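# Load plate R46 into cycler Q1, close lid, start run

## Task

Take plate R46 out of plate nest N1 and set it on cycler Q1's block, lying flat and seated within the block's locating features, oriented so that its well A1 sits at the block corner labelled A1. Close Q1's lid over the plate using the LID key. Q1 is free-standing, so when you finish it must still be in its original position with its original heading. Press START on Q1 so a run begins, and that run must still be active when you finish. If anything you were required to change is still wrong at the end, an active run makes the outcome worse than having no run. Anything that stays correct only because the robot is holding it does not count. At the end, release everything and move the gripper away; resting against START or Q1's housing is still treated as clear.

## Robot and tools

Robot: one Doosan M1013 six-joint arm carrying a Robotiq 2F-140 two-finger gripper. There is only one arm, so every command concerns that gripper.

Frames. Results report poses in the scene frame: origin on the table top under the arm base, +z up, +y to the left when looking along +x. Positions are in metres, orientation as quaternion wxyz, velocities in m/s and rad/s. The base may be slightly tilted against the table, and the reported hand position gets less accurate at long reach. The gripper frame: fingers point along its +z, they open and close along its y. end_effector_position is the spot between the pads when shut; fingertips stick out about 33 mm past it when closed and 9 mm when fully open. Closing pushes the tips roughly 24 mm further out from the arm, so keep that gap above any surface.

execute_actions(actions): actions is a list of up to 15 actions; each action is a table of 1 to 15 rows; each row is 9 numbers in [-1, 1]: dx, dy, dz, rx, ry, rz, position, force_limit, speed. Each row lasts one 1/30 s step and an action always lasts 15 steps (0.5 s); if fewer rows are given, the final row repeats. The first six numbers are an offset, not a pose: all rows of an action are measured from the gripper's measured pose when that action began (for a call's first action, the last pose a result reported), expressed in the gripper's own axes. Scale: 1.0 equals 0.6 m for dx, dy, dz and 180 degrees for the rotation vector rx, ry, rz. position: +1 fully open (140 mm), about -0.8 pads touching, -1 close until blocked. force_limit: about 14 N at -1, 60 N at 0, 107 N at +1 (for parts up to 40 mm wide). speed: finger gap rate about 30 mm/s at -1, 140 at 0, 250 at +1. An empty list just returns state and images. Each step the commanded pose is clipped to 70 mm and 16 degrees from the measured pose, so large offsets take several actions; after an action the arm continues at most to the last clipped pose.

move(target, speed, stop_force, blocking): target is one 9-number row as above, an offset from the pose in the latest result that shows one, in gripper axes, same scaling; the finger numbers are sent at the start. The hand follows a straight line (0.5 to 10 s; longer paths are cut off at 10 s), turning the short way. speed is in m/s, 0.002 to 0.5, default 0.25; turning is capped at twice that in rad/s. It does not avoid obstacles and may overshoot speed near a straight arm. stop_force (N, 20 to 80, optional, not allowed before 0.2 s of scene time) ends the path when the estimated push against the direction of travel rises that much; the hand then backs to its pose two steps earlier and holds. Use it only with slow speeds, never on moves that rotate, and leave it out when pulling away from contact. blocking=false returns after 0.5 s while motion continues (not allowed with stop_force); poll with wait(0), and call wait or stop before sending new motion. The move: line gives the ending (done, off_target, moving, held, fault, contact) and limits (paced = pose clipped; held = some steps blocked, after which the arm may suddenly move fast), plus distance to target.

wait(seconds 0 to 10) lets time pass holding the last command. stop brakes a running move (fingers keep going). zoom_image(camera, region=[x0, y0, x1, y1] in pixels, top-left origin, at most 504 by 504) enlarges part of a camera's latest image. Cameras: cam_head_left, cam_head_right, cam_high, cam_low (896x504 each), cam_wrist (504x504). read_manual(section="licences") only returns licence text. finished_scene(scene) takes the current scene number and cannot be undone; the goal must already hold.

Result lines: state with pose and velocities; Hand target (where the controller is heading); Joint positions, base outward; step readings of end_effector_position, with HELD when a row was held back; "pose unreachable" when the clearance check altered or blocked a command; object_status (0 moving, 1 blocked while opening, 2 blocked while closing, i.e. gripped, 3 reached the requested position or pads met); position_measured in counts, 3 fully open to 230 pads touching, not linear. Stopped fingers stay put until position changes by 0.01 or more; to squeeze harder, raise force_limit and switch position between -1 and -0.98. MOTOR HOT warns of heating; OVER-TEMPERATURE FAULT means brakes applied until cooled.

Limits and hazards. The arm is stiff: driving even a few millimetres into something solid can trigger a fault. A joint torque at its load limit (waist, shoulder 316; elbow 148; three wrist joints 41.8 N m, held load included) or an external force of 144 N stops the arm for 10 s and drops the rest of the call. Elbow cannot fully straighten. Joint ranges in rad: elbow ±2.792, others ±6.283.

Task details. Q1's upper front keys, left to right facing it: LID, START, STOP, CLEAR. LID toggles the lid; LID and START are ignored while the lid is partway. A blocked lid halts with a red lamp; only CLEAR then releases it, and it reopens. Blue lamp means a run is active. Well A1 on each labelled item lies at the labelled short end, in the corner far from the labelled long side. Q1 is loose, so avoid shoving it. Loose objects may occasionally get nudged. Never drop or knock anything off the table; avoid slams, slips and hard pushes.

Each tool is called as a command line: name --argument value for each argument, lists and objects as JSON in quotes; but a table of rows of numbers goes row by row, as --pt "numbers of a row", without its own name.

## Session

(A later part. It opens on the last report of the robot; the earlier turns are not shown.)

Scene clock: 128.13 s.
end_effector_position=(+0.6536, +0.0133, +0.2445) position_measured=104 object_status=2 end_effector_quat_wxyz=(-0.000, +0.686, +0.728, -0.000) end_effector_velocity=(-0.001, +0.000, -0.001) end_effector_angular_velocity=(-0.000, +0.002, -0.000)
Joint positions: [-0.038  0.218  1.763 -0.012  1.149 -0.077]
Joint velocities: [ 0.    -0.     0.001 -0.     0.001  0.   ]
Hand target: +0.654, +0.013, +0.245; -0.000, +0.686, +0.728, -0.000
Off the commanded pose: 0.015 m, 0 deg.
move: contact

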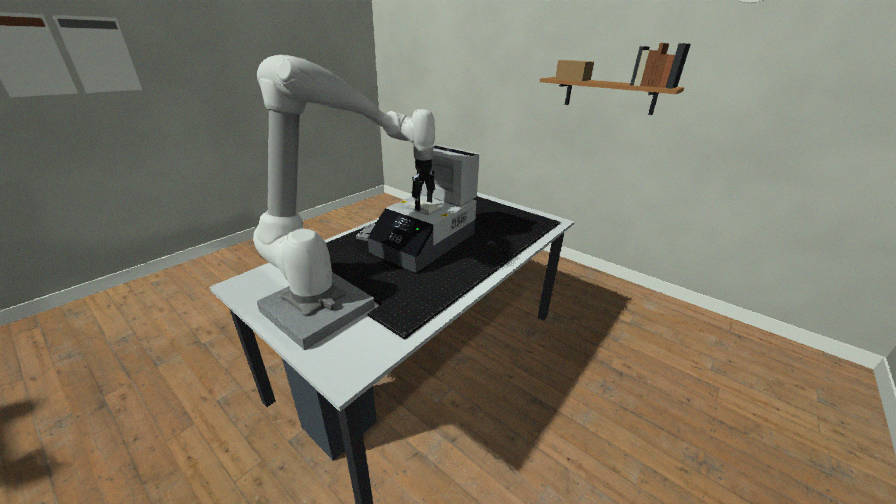

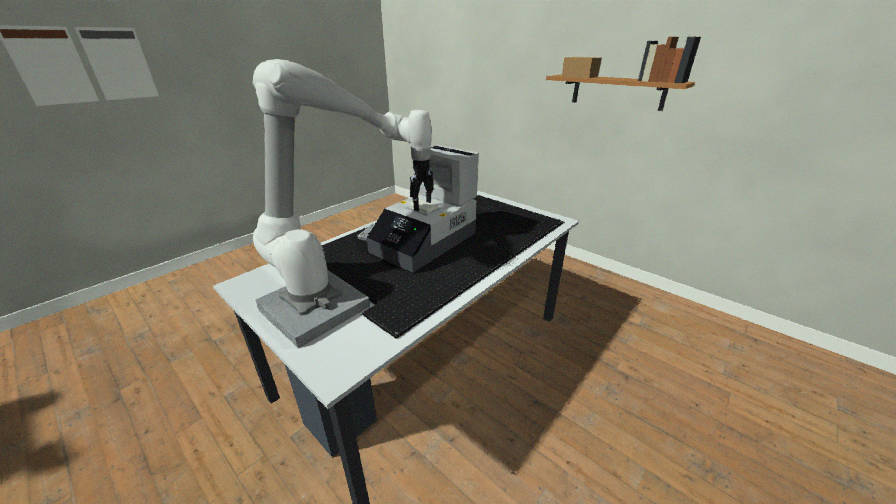

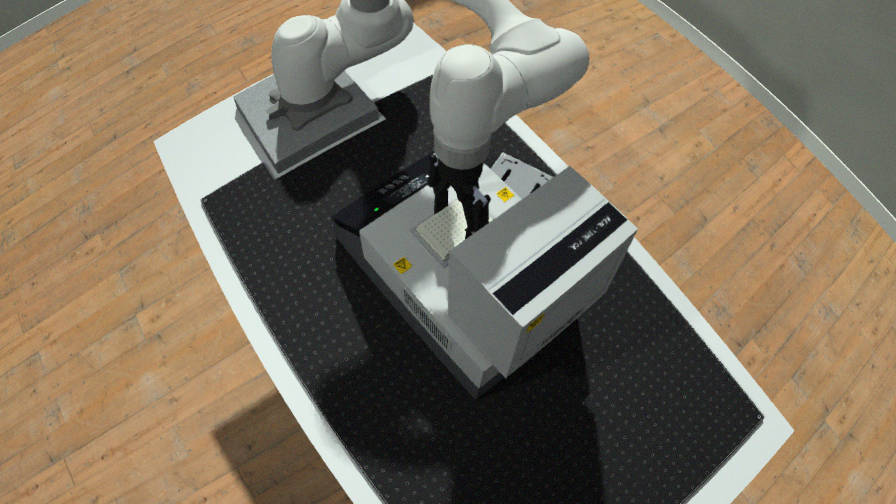

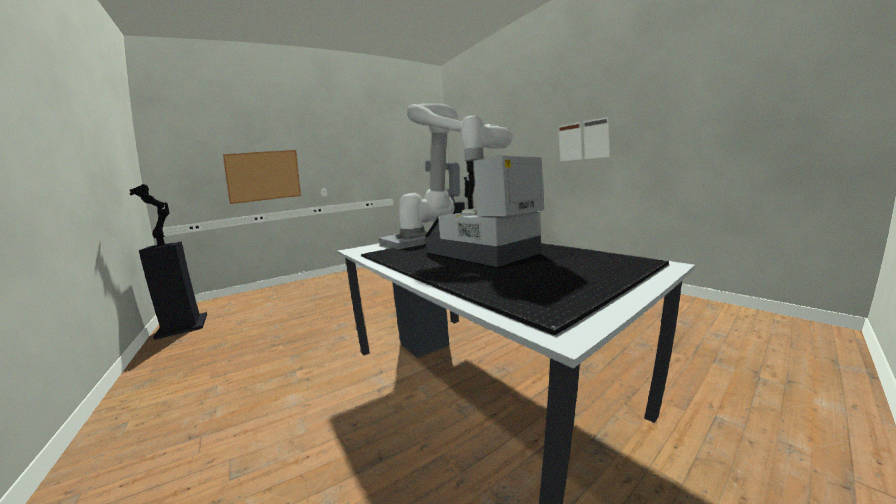

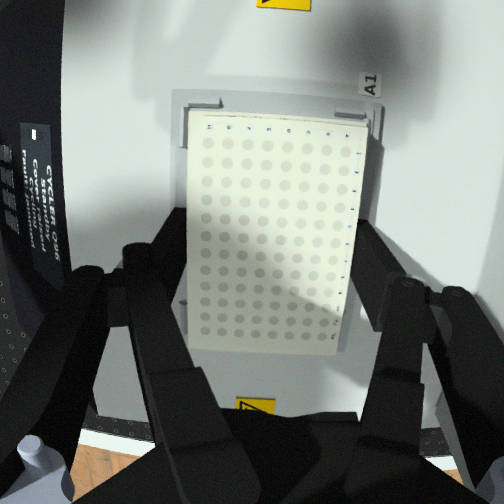

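execute_actions --actions '[]'

Scene clock: 128.70 s.
end_effector_position=(+0.6537, +0.0133, +0.2446) position_measured=104 object_status=2 end_effector_quat_wxyz=(-0.000, +0.686, +0.728, -0.000) end_effector_velocity=(+0.000, -0.001, +0.000) end_effector_angular_velocity=(-0.001, -0.001, -0.000)
Joint positions: [-0.038  0.218  1.762 -0.012  1.15  -0.077]
Joint velocities: [-0.     0.    -0.001 -0.001 -0.     0.   ]
Hand target: +0.654, +0.013, +0.245; -0.000, +0.686, +0.728, -0.000
Off the commanded pose: 0.016 m, 0 deg.

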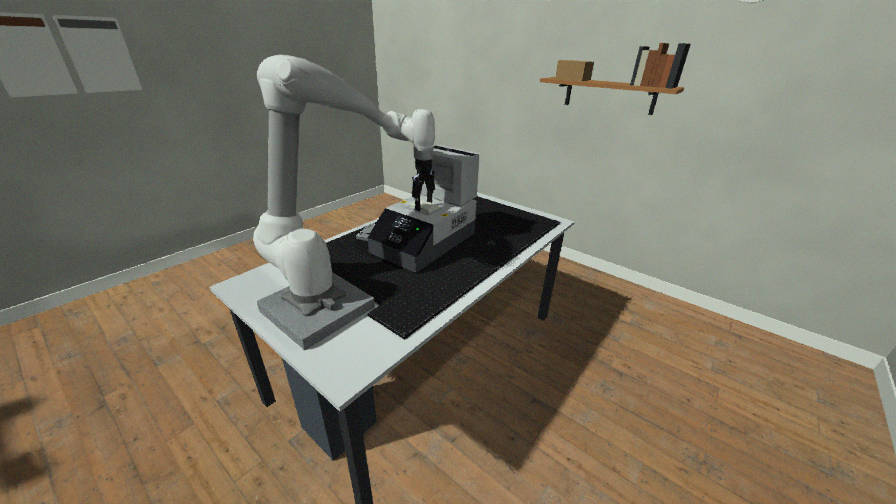

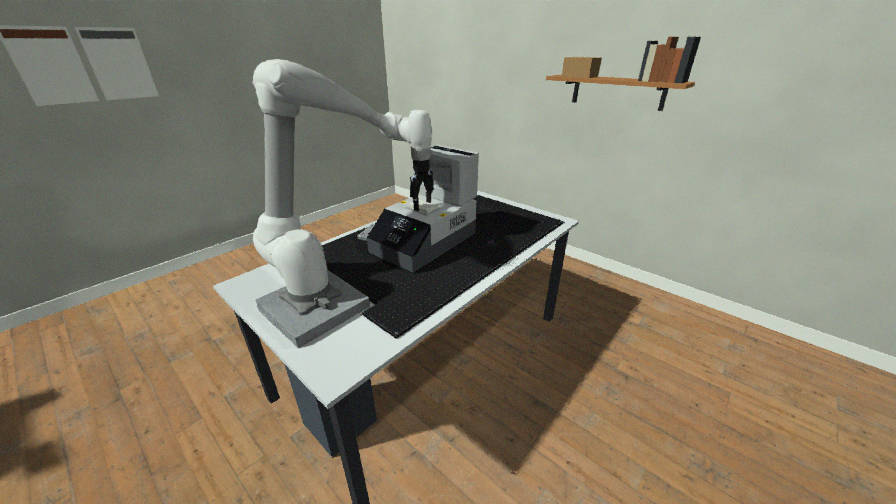

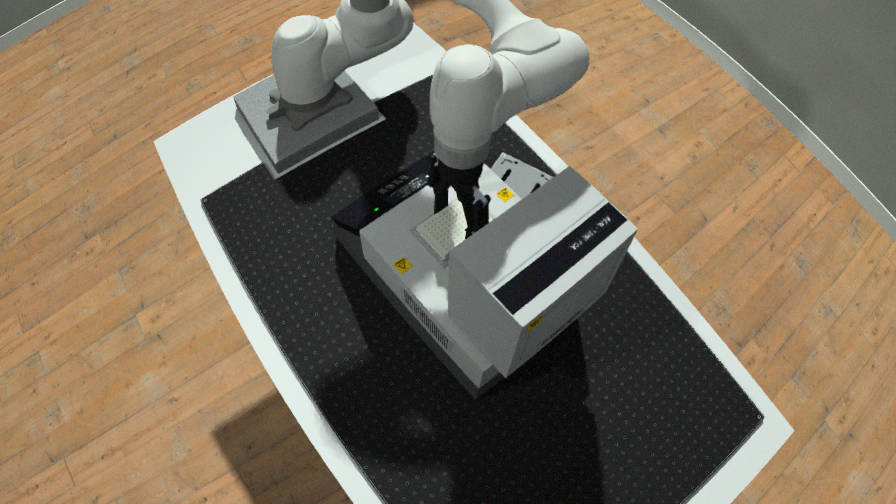

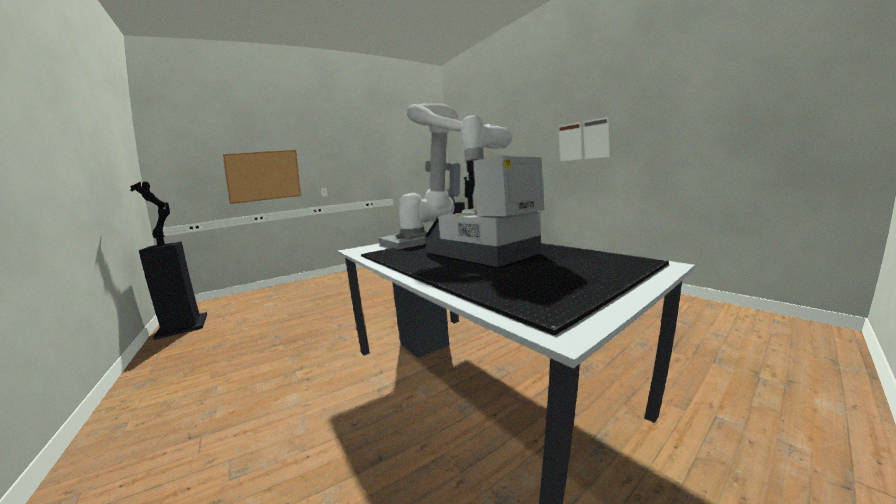

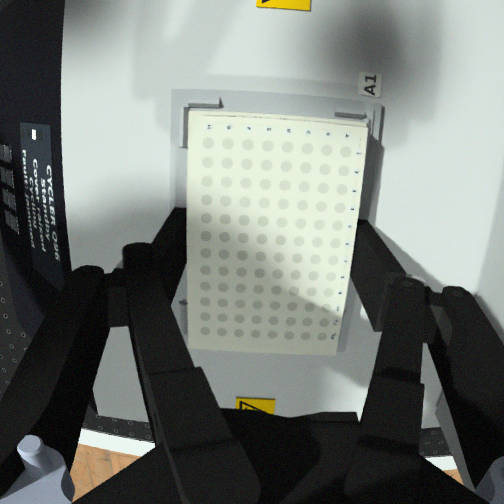

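move --target '[0, 0.002, -0.005, 0, 0, 0, -1, -0.3, -0.3]' --speed 0.01

move --target '[0, 0, 0.015, 0, 0, 0, -1, -0.3, -0.3]' --speed 0.003 --stop_force 20

Scene clock: 129.60 s.
end_effector_position=(+0.6549, +0.0134, +0.2476) position_measured=104 object_status=2 end_effector_quat_wxyz=(-0.000, +0.686, +0.728, -0.000) end_effector_velocity=(+0.000, -0.000, +0.000) end_effector_angular_velocity=(-0.000, +0.000, -0.000)
Joint positions: [-0.038  0.218  1.757 -0.012  1.155 -0.077]
Joint velocities: [-0.     0.    -0.001 -0.     0.001 -0.   ]
Hand target: +0.655, +0.013, +0.248; -0.000, +0.686, +0.728, -0.000
Off the commanded pose: 0.000 m, 0 deg.
move: done

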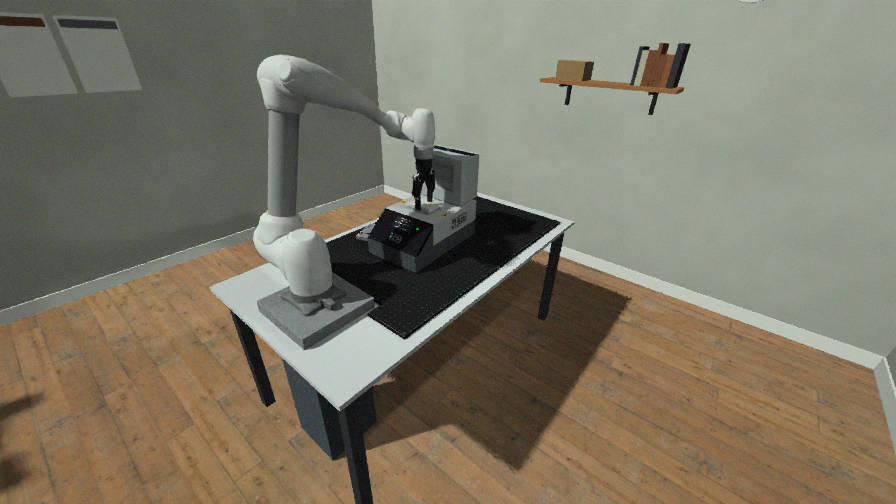

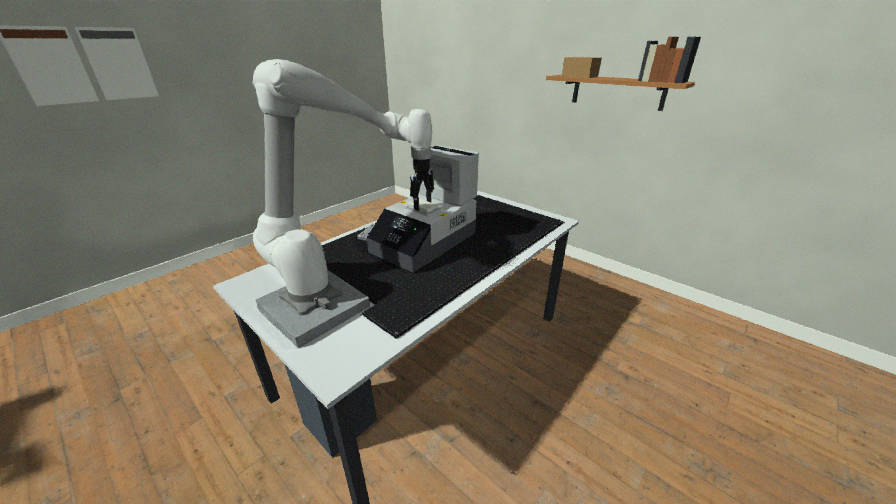

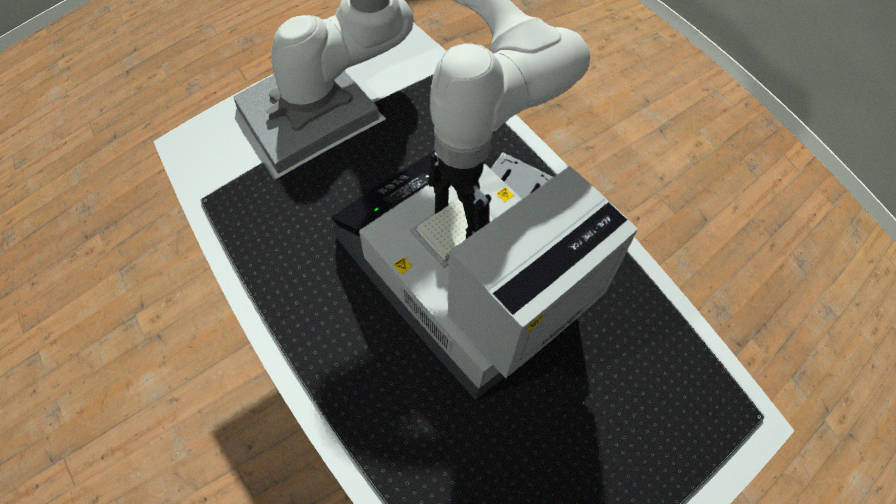

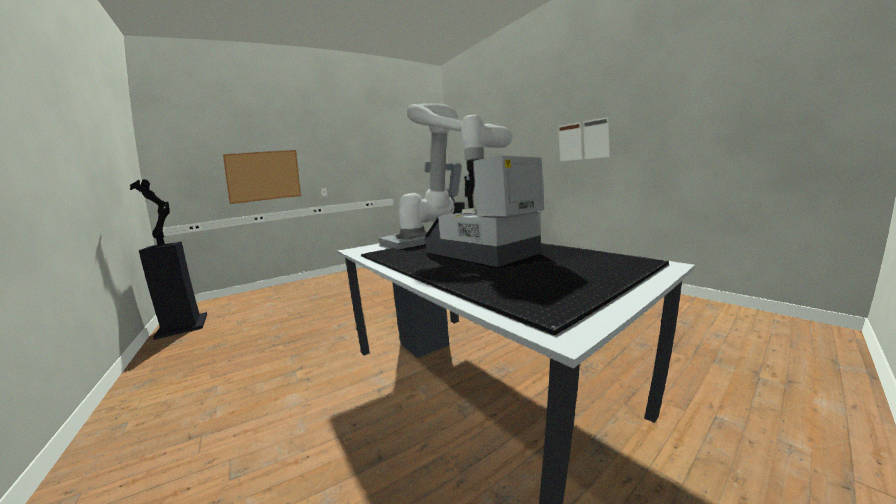

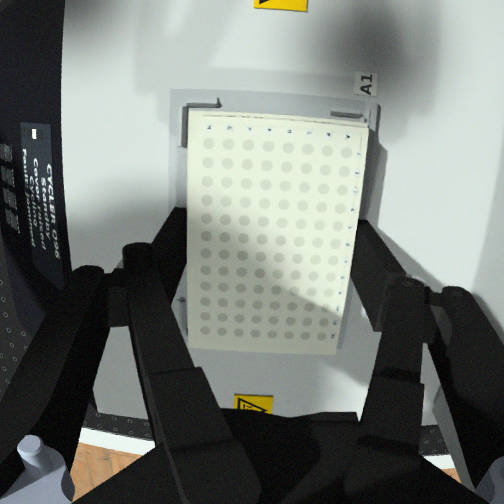

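Scene clock: 130.67 s.
end_effector_position=(+0.6548, +0.0134, +0.2452) position_measured=104 object_status=2 end_effector_quat_wxyz=(-0.000, +0.686, +0.728, -0.000) end_effector_velocity=(-0.001, +0.000, -0.000) end_effector_angular_velocity=(+0.001, +0.002, -0.001)
Joint positions: [-0.038  0.22   1.759 -0.012  1.151 -0.077]
Joint velocities: [ 0.    -0.001  0.001  0.001  0.001  0.001]
Hand target: +0.655, +0.013, +0.245; -0.000, +0.686, +0.728, -0.000
Off the commanded pose: 0.007 m, 0 deg.
move: contact

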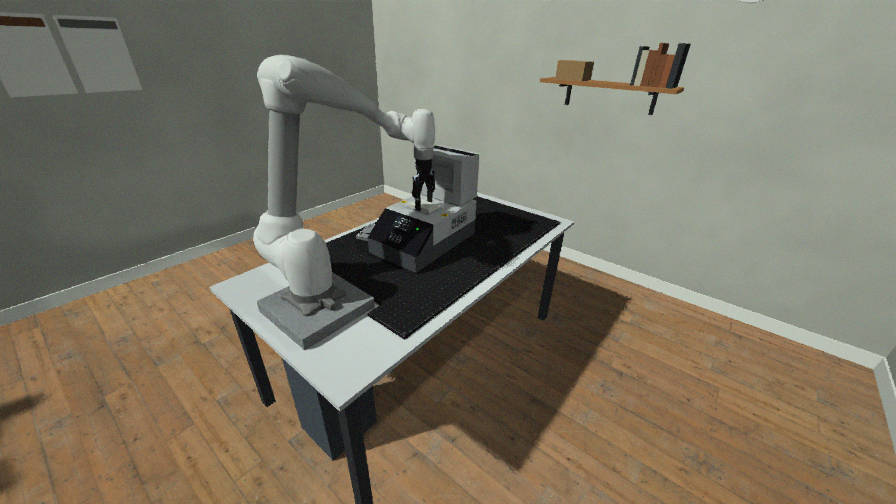

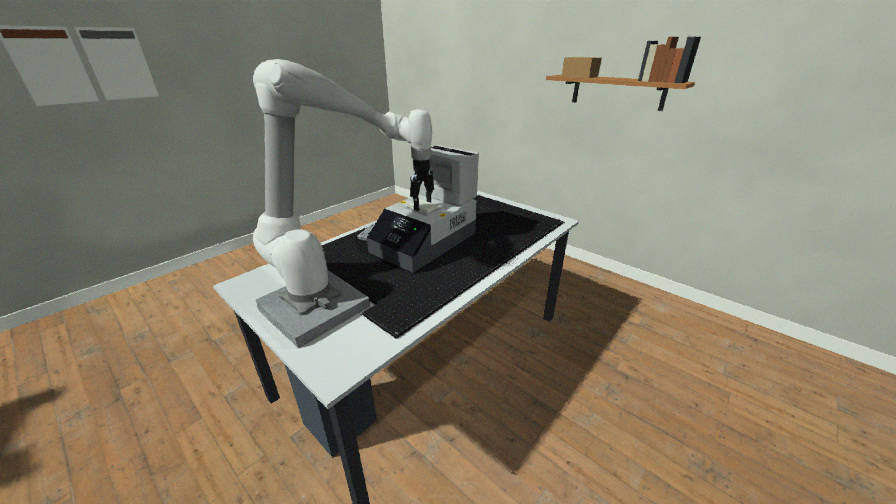

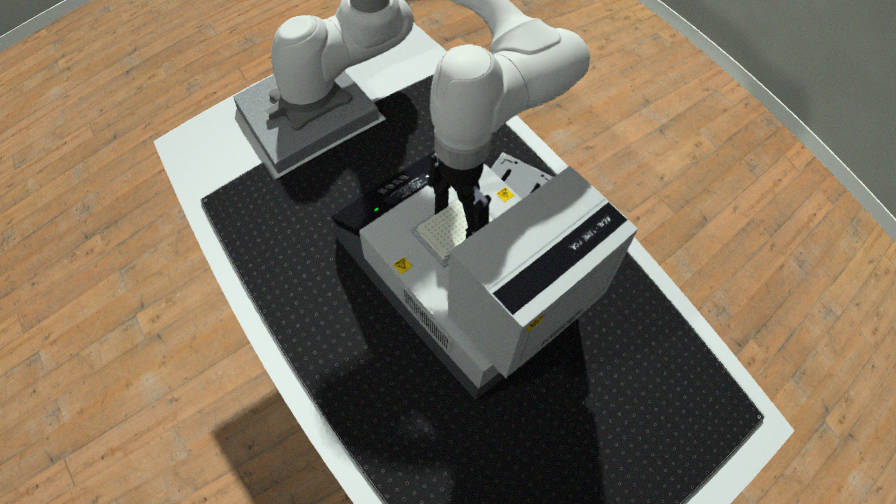

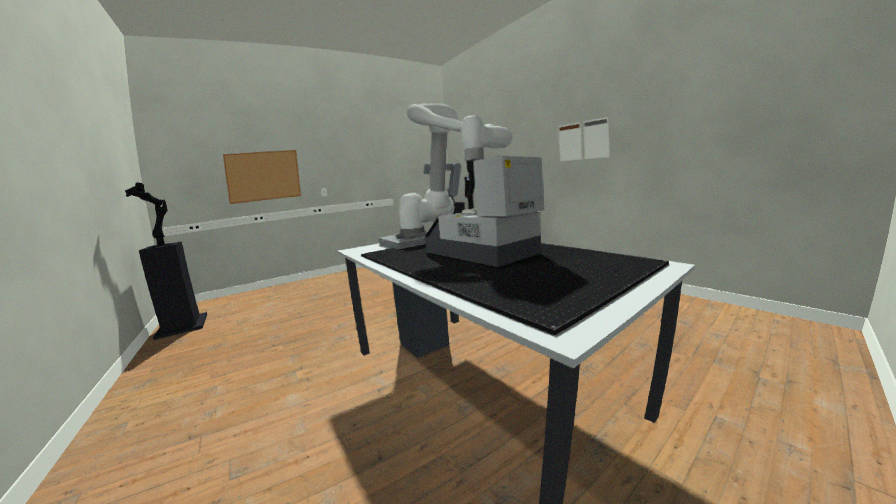

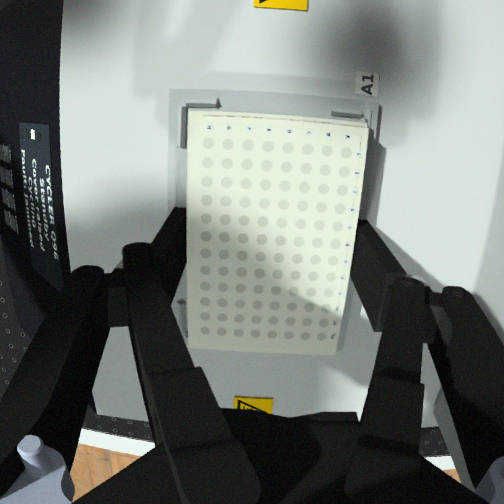

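zoom_image --camera "cam_wrist" --region '[140, 80, 420, 380]'

Region (140, 80, 420, 380) of cam_wrist's 504x504 image, scaled by 1.680, with more detail than that image has; it fills the left 470 columns of this view, and the rest is white.

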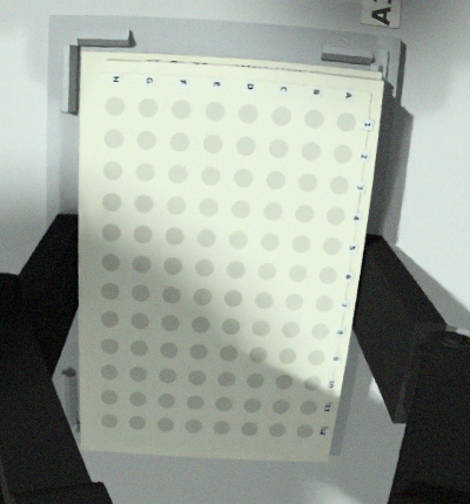

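zoom_image --camera "cam_wrist" --region '[160, 85, 400, 165]'

zoom_image --camera "cam_wrist" --region '[160, 280, 400, 370]'

Region (160, 85, 400, 165) of cam_wrist's 504x504 image, scaled by 2.100, with more detail than that image has.

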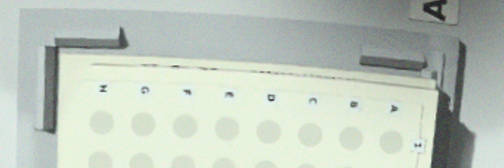

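Region (160, 280, 400, 370) of cam_wrist's 504x504 image, scaled by 2.100, with more detail than that image has; it fills the top 189 rows of this view, and the rest is white.

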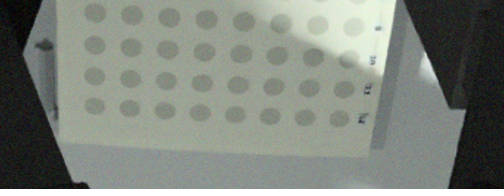

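move --target '[0, 0, -0.004, 0, 0, 0, 0.5, -0.3, -0.3]' --speed 0.005

Scene clock: 132.40 s.
end_effector_position=(+0.6548, +0.0134, +0.2476) position_measured=66 object_status=3 end_effector_quat_wxyz=(-0.000, +0.686, +0.728, -0.000) end_effector_velocity=(+0.001, +0.000, +0.000) end_effector_angular_velocity=(+0.000, -0.001, +0.000)
Joint positions: [-0.038  0.218  1.757 -0.012  1.155 -0.077]
Joint velocities: [ 0.     0.001 -0.001  0.    -0.001 -0.   ]
Hand target: +0.655, +0.013, +0.248; -0.000, +0.686, +0.728, -0.000
Off the commanded pose: 0.000 m, 0 deg.
move: done

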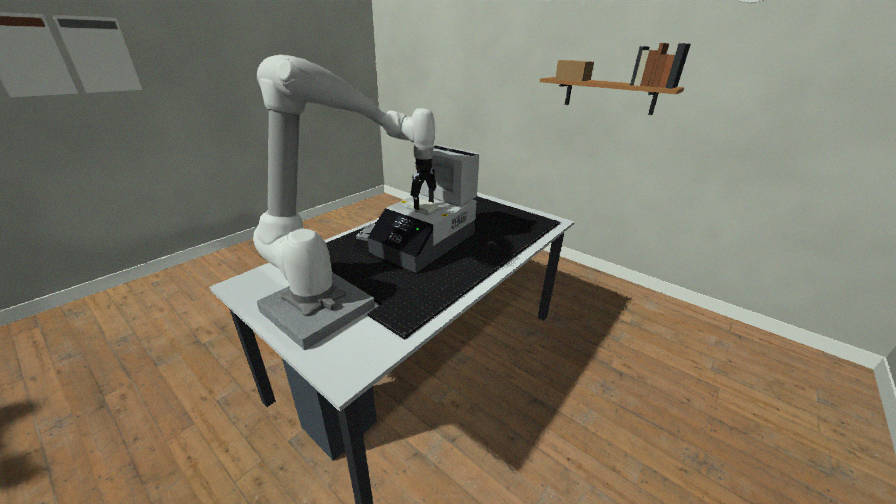

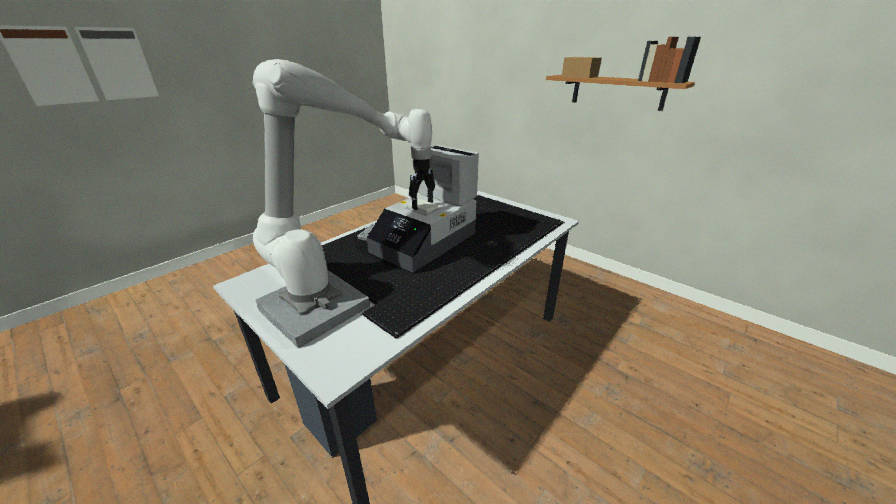

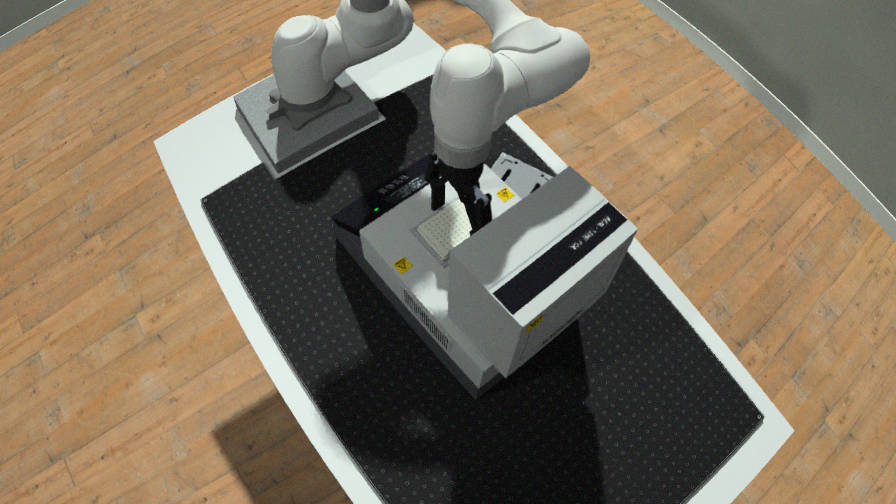

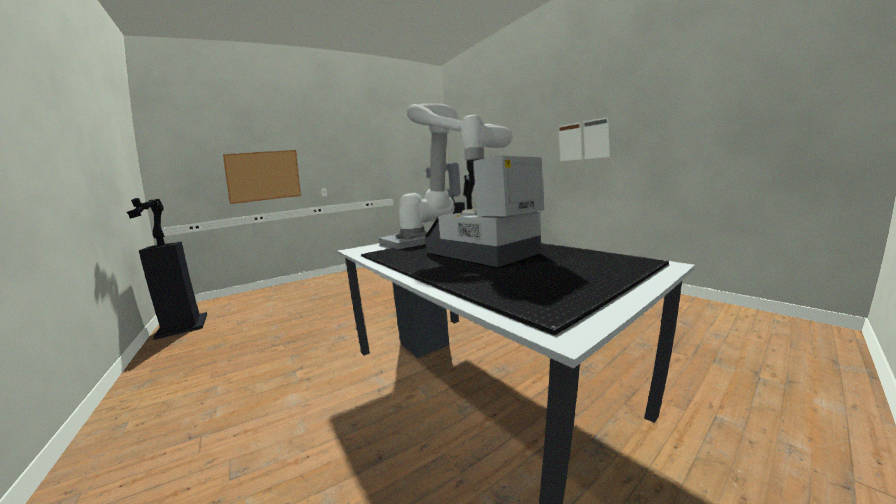

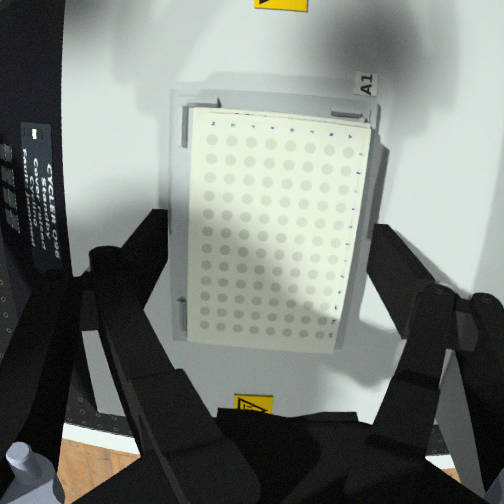

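zoom_image --camera "cam_wrist" --region '[140, 80, 420, 380]'

Region (140, 80, 420, 380) of cam_wrist's 504x504 image, scaled by 1.680, with more detail than that image has; it fills the left 470 columns of this view, and the rest is white.

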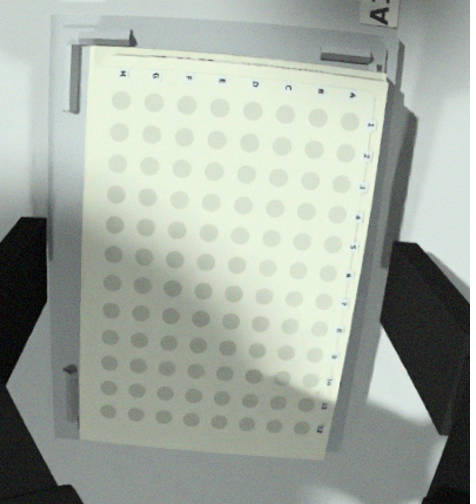

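move --target '[-0.05, 0, -0.1, 0, 0, 0, 0.5, -0.3, -0.3]' --speed 0.08

zoom_image --camera "cam_wrist" --region '[140, 20, 400, 300]'

Scene clock: 133.93 s.
end_effector_position=(+0.6566, -0.0167, +0.3076) position_measured=66 object_status=3 end_effector_quat_wxyz=(-0.000, +0.686, +0.727, -0.000) end_effector_velocity=(-0.000, +0.000, -0.000) end_effector_angular_velocity=(-0.001, +0.000, +0.001)
Joint positions: [-0.083  0.186  1.682 -0.011  1.262 -0.124]
Joint velocities: [ 0.001  0.     0.001 -0.001 -0.001 -0.   ]
Hand target: +0.657, -0.017, +0.308; -0.000, +0.686, +0.727, -0.000
Off the commanded pose: 0.000 m, 0 deg.
move: done

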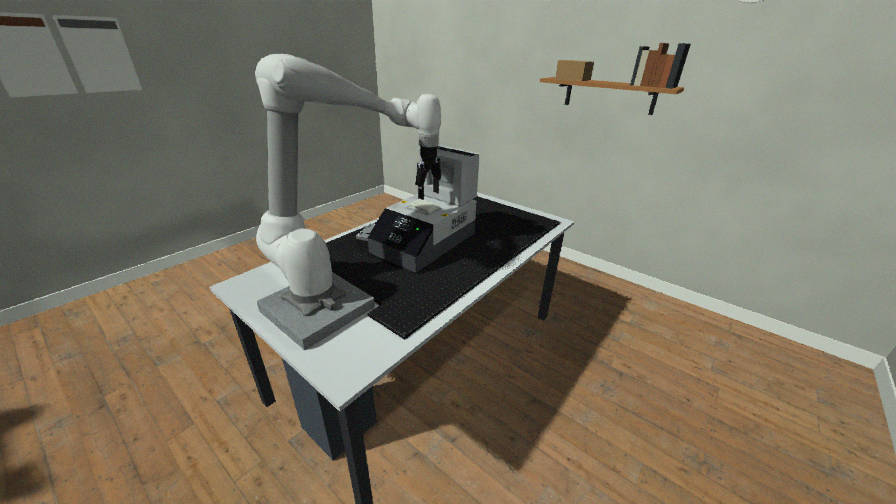

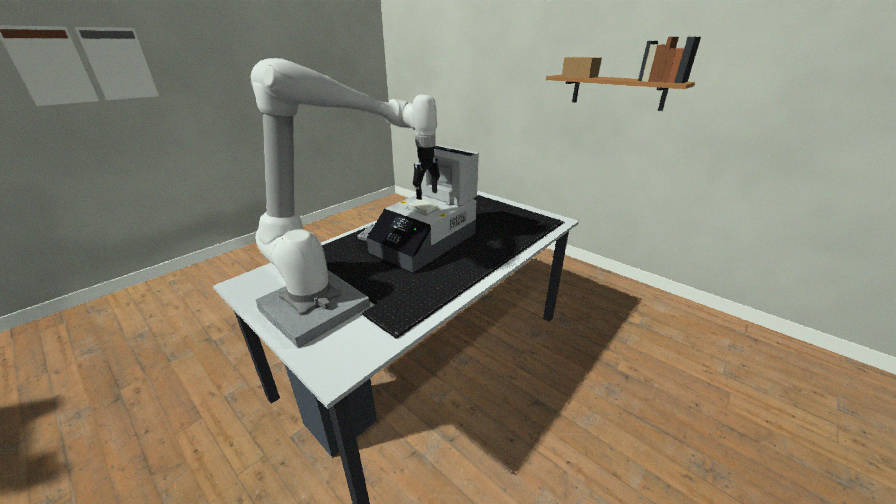

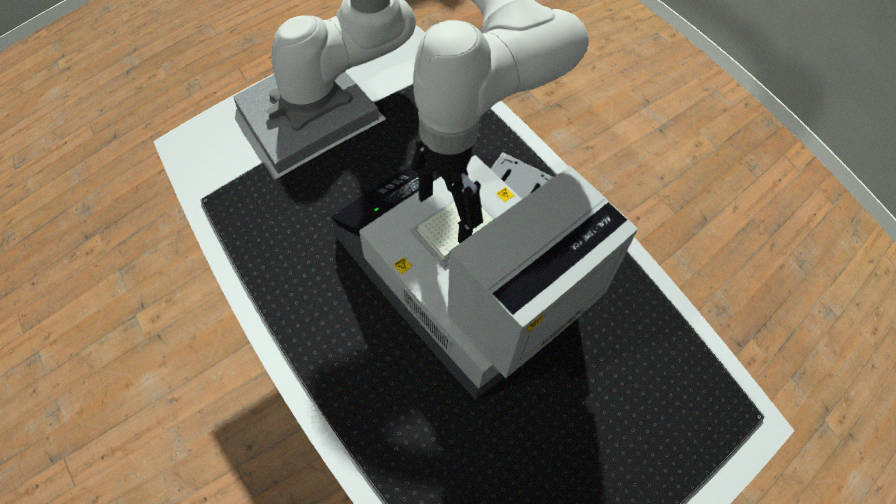

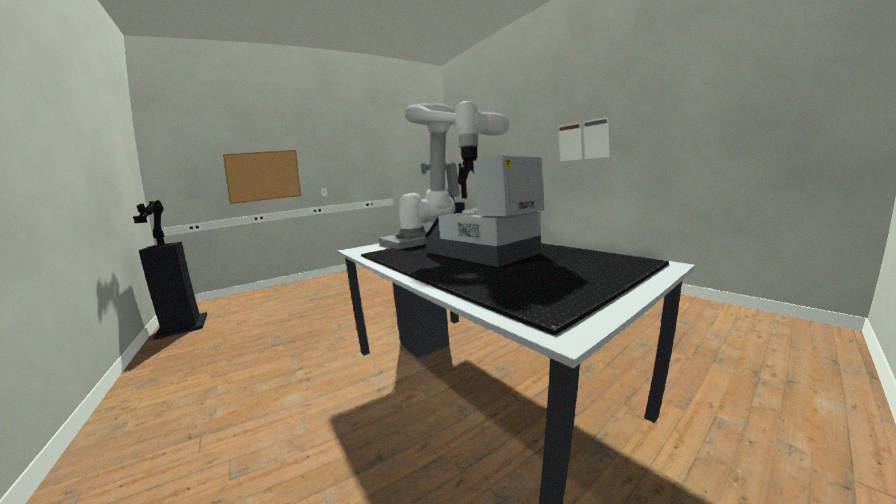

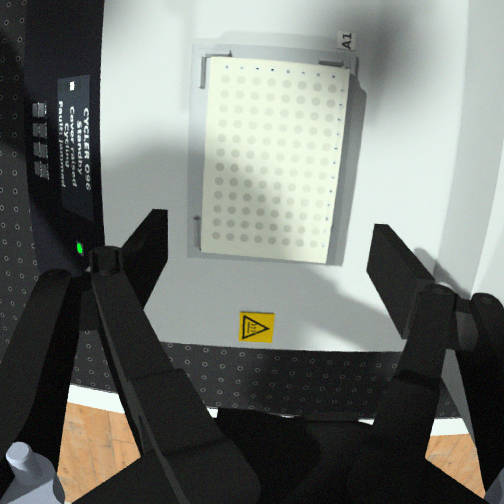

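Region (140, 20, 400, 300) of cam_wrist's 504x504 image, scaled by 1.800, with more detail than that image has; it fills the left 468 columns of this view, and the rest is white.

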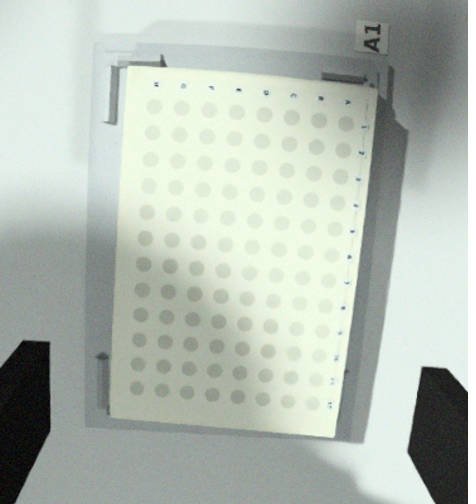

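zoom_image --camera "cam_high" --region '[380, 170, 540, 290]'

zoom_image --camera "cam_head_left" --region '[370, 170, 490, 240]'

Region (380, 170, 540, 290) of cam_high's 896x504 image, scaled by 3.150, with more detail than that image has; it fills the top 378 rows of this view, and the rest is white.

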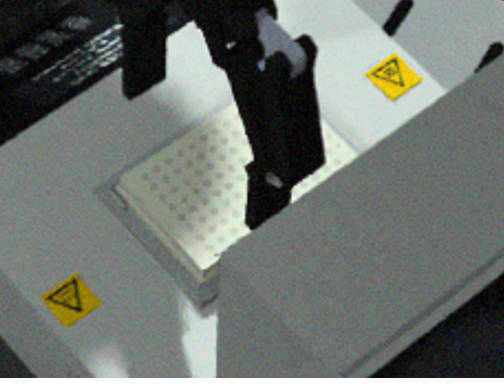

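Region (370, 170, 490, 240) of cam_head_left's 896x504 image, scaled by 4.200, with more detail than that image has; it fills the top 294 rows of this view, and the rest is white.

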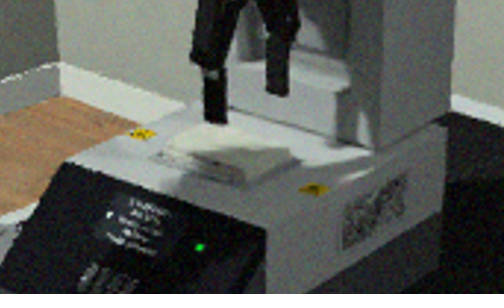

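move --target '[0.05, -0.003, 0.085, 0, 0, 0, 0.5, -0.6, -0.3]' --speed 0.06

Scene clock: 137.13 s.
end_effector_position=(+0.6530, +0.0132, +0.2566) position_measured=66 object_status=3 end_effector_quat_wxyz=(-0.000, +0.686, +0.728, -0.000) end_effector_velocity=(+0.001, +0.001, +0.000) end_effector_angular_velocity=(-0.000, -0.001, +0.001)
Joint positions: [-0.038  0.21   1.75  -0.012  1.171 -0.077]
Joint velocities: [ 0.001  0.001 -0.001 -0.    -0.001  0.   ]
Hand target: +0.653, +0.013, +0.257; -0.000, +0.686, +0.728, -0.000
Off the commanded pose: 0.000 m, 0 deg.
move: done

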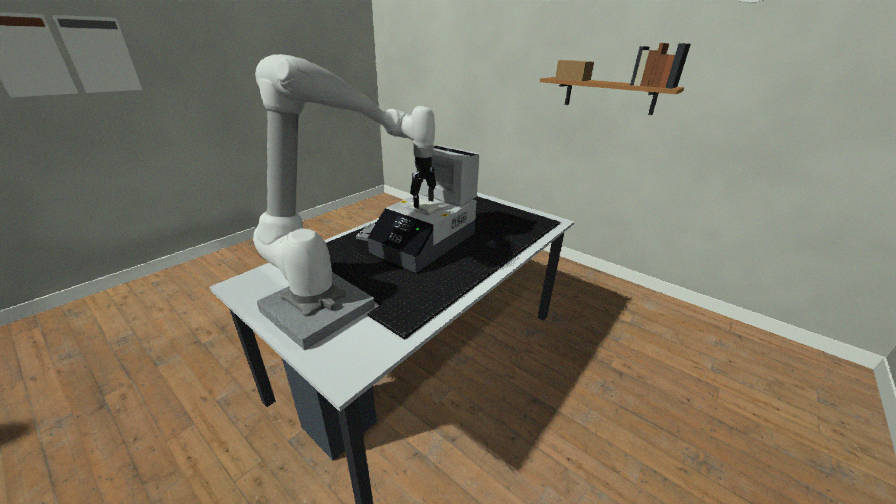

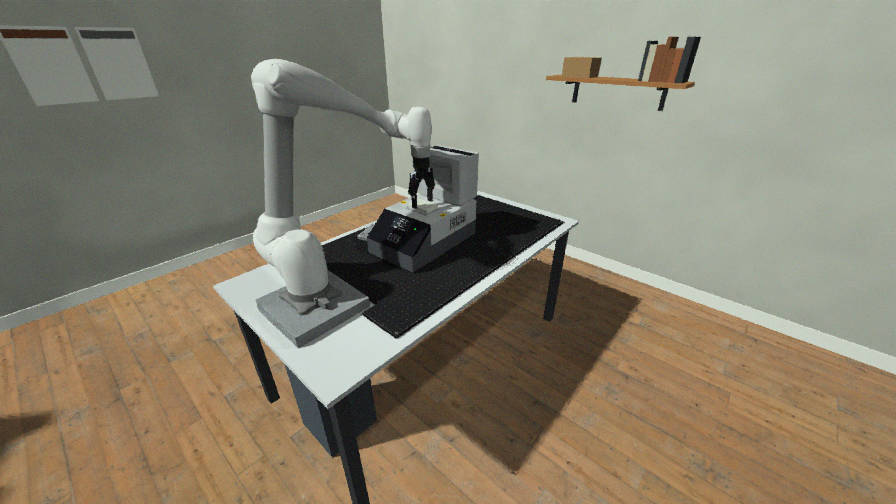

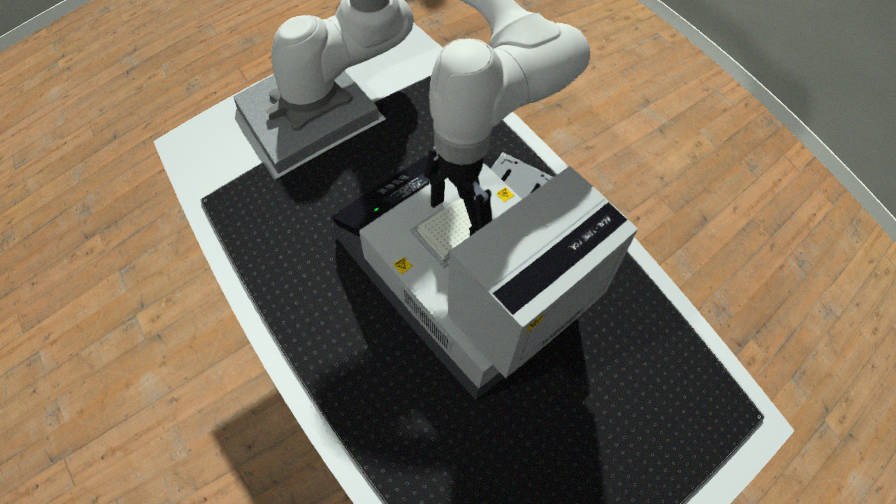

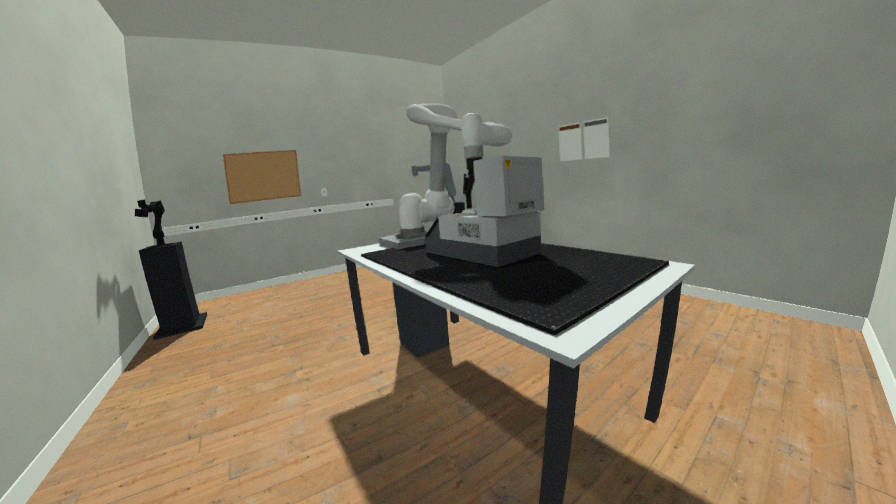

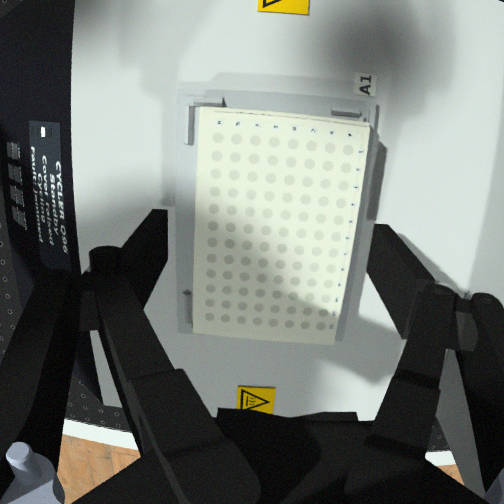

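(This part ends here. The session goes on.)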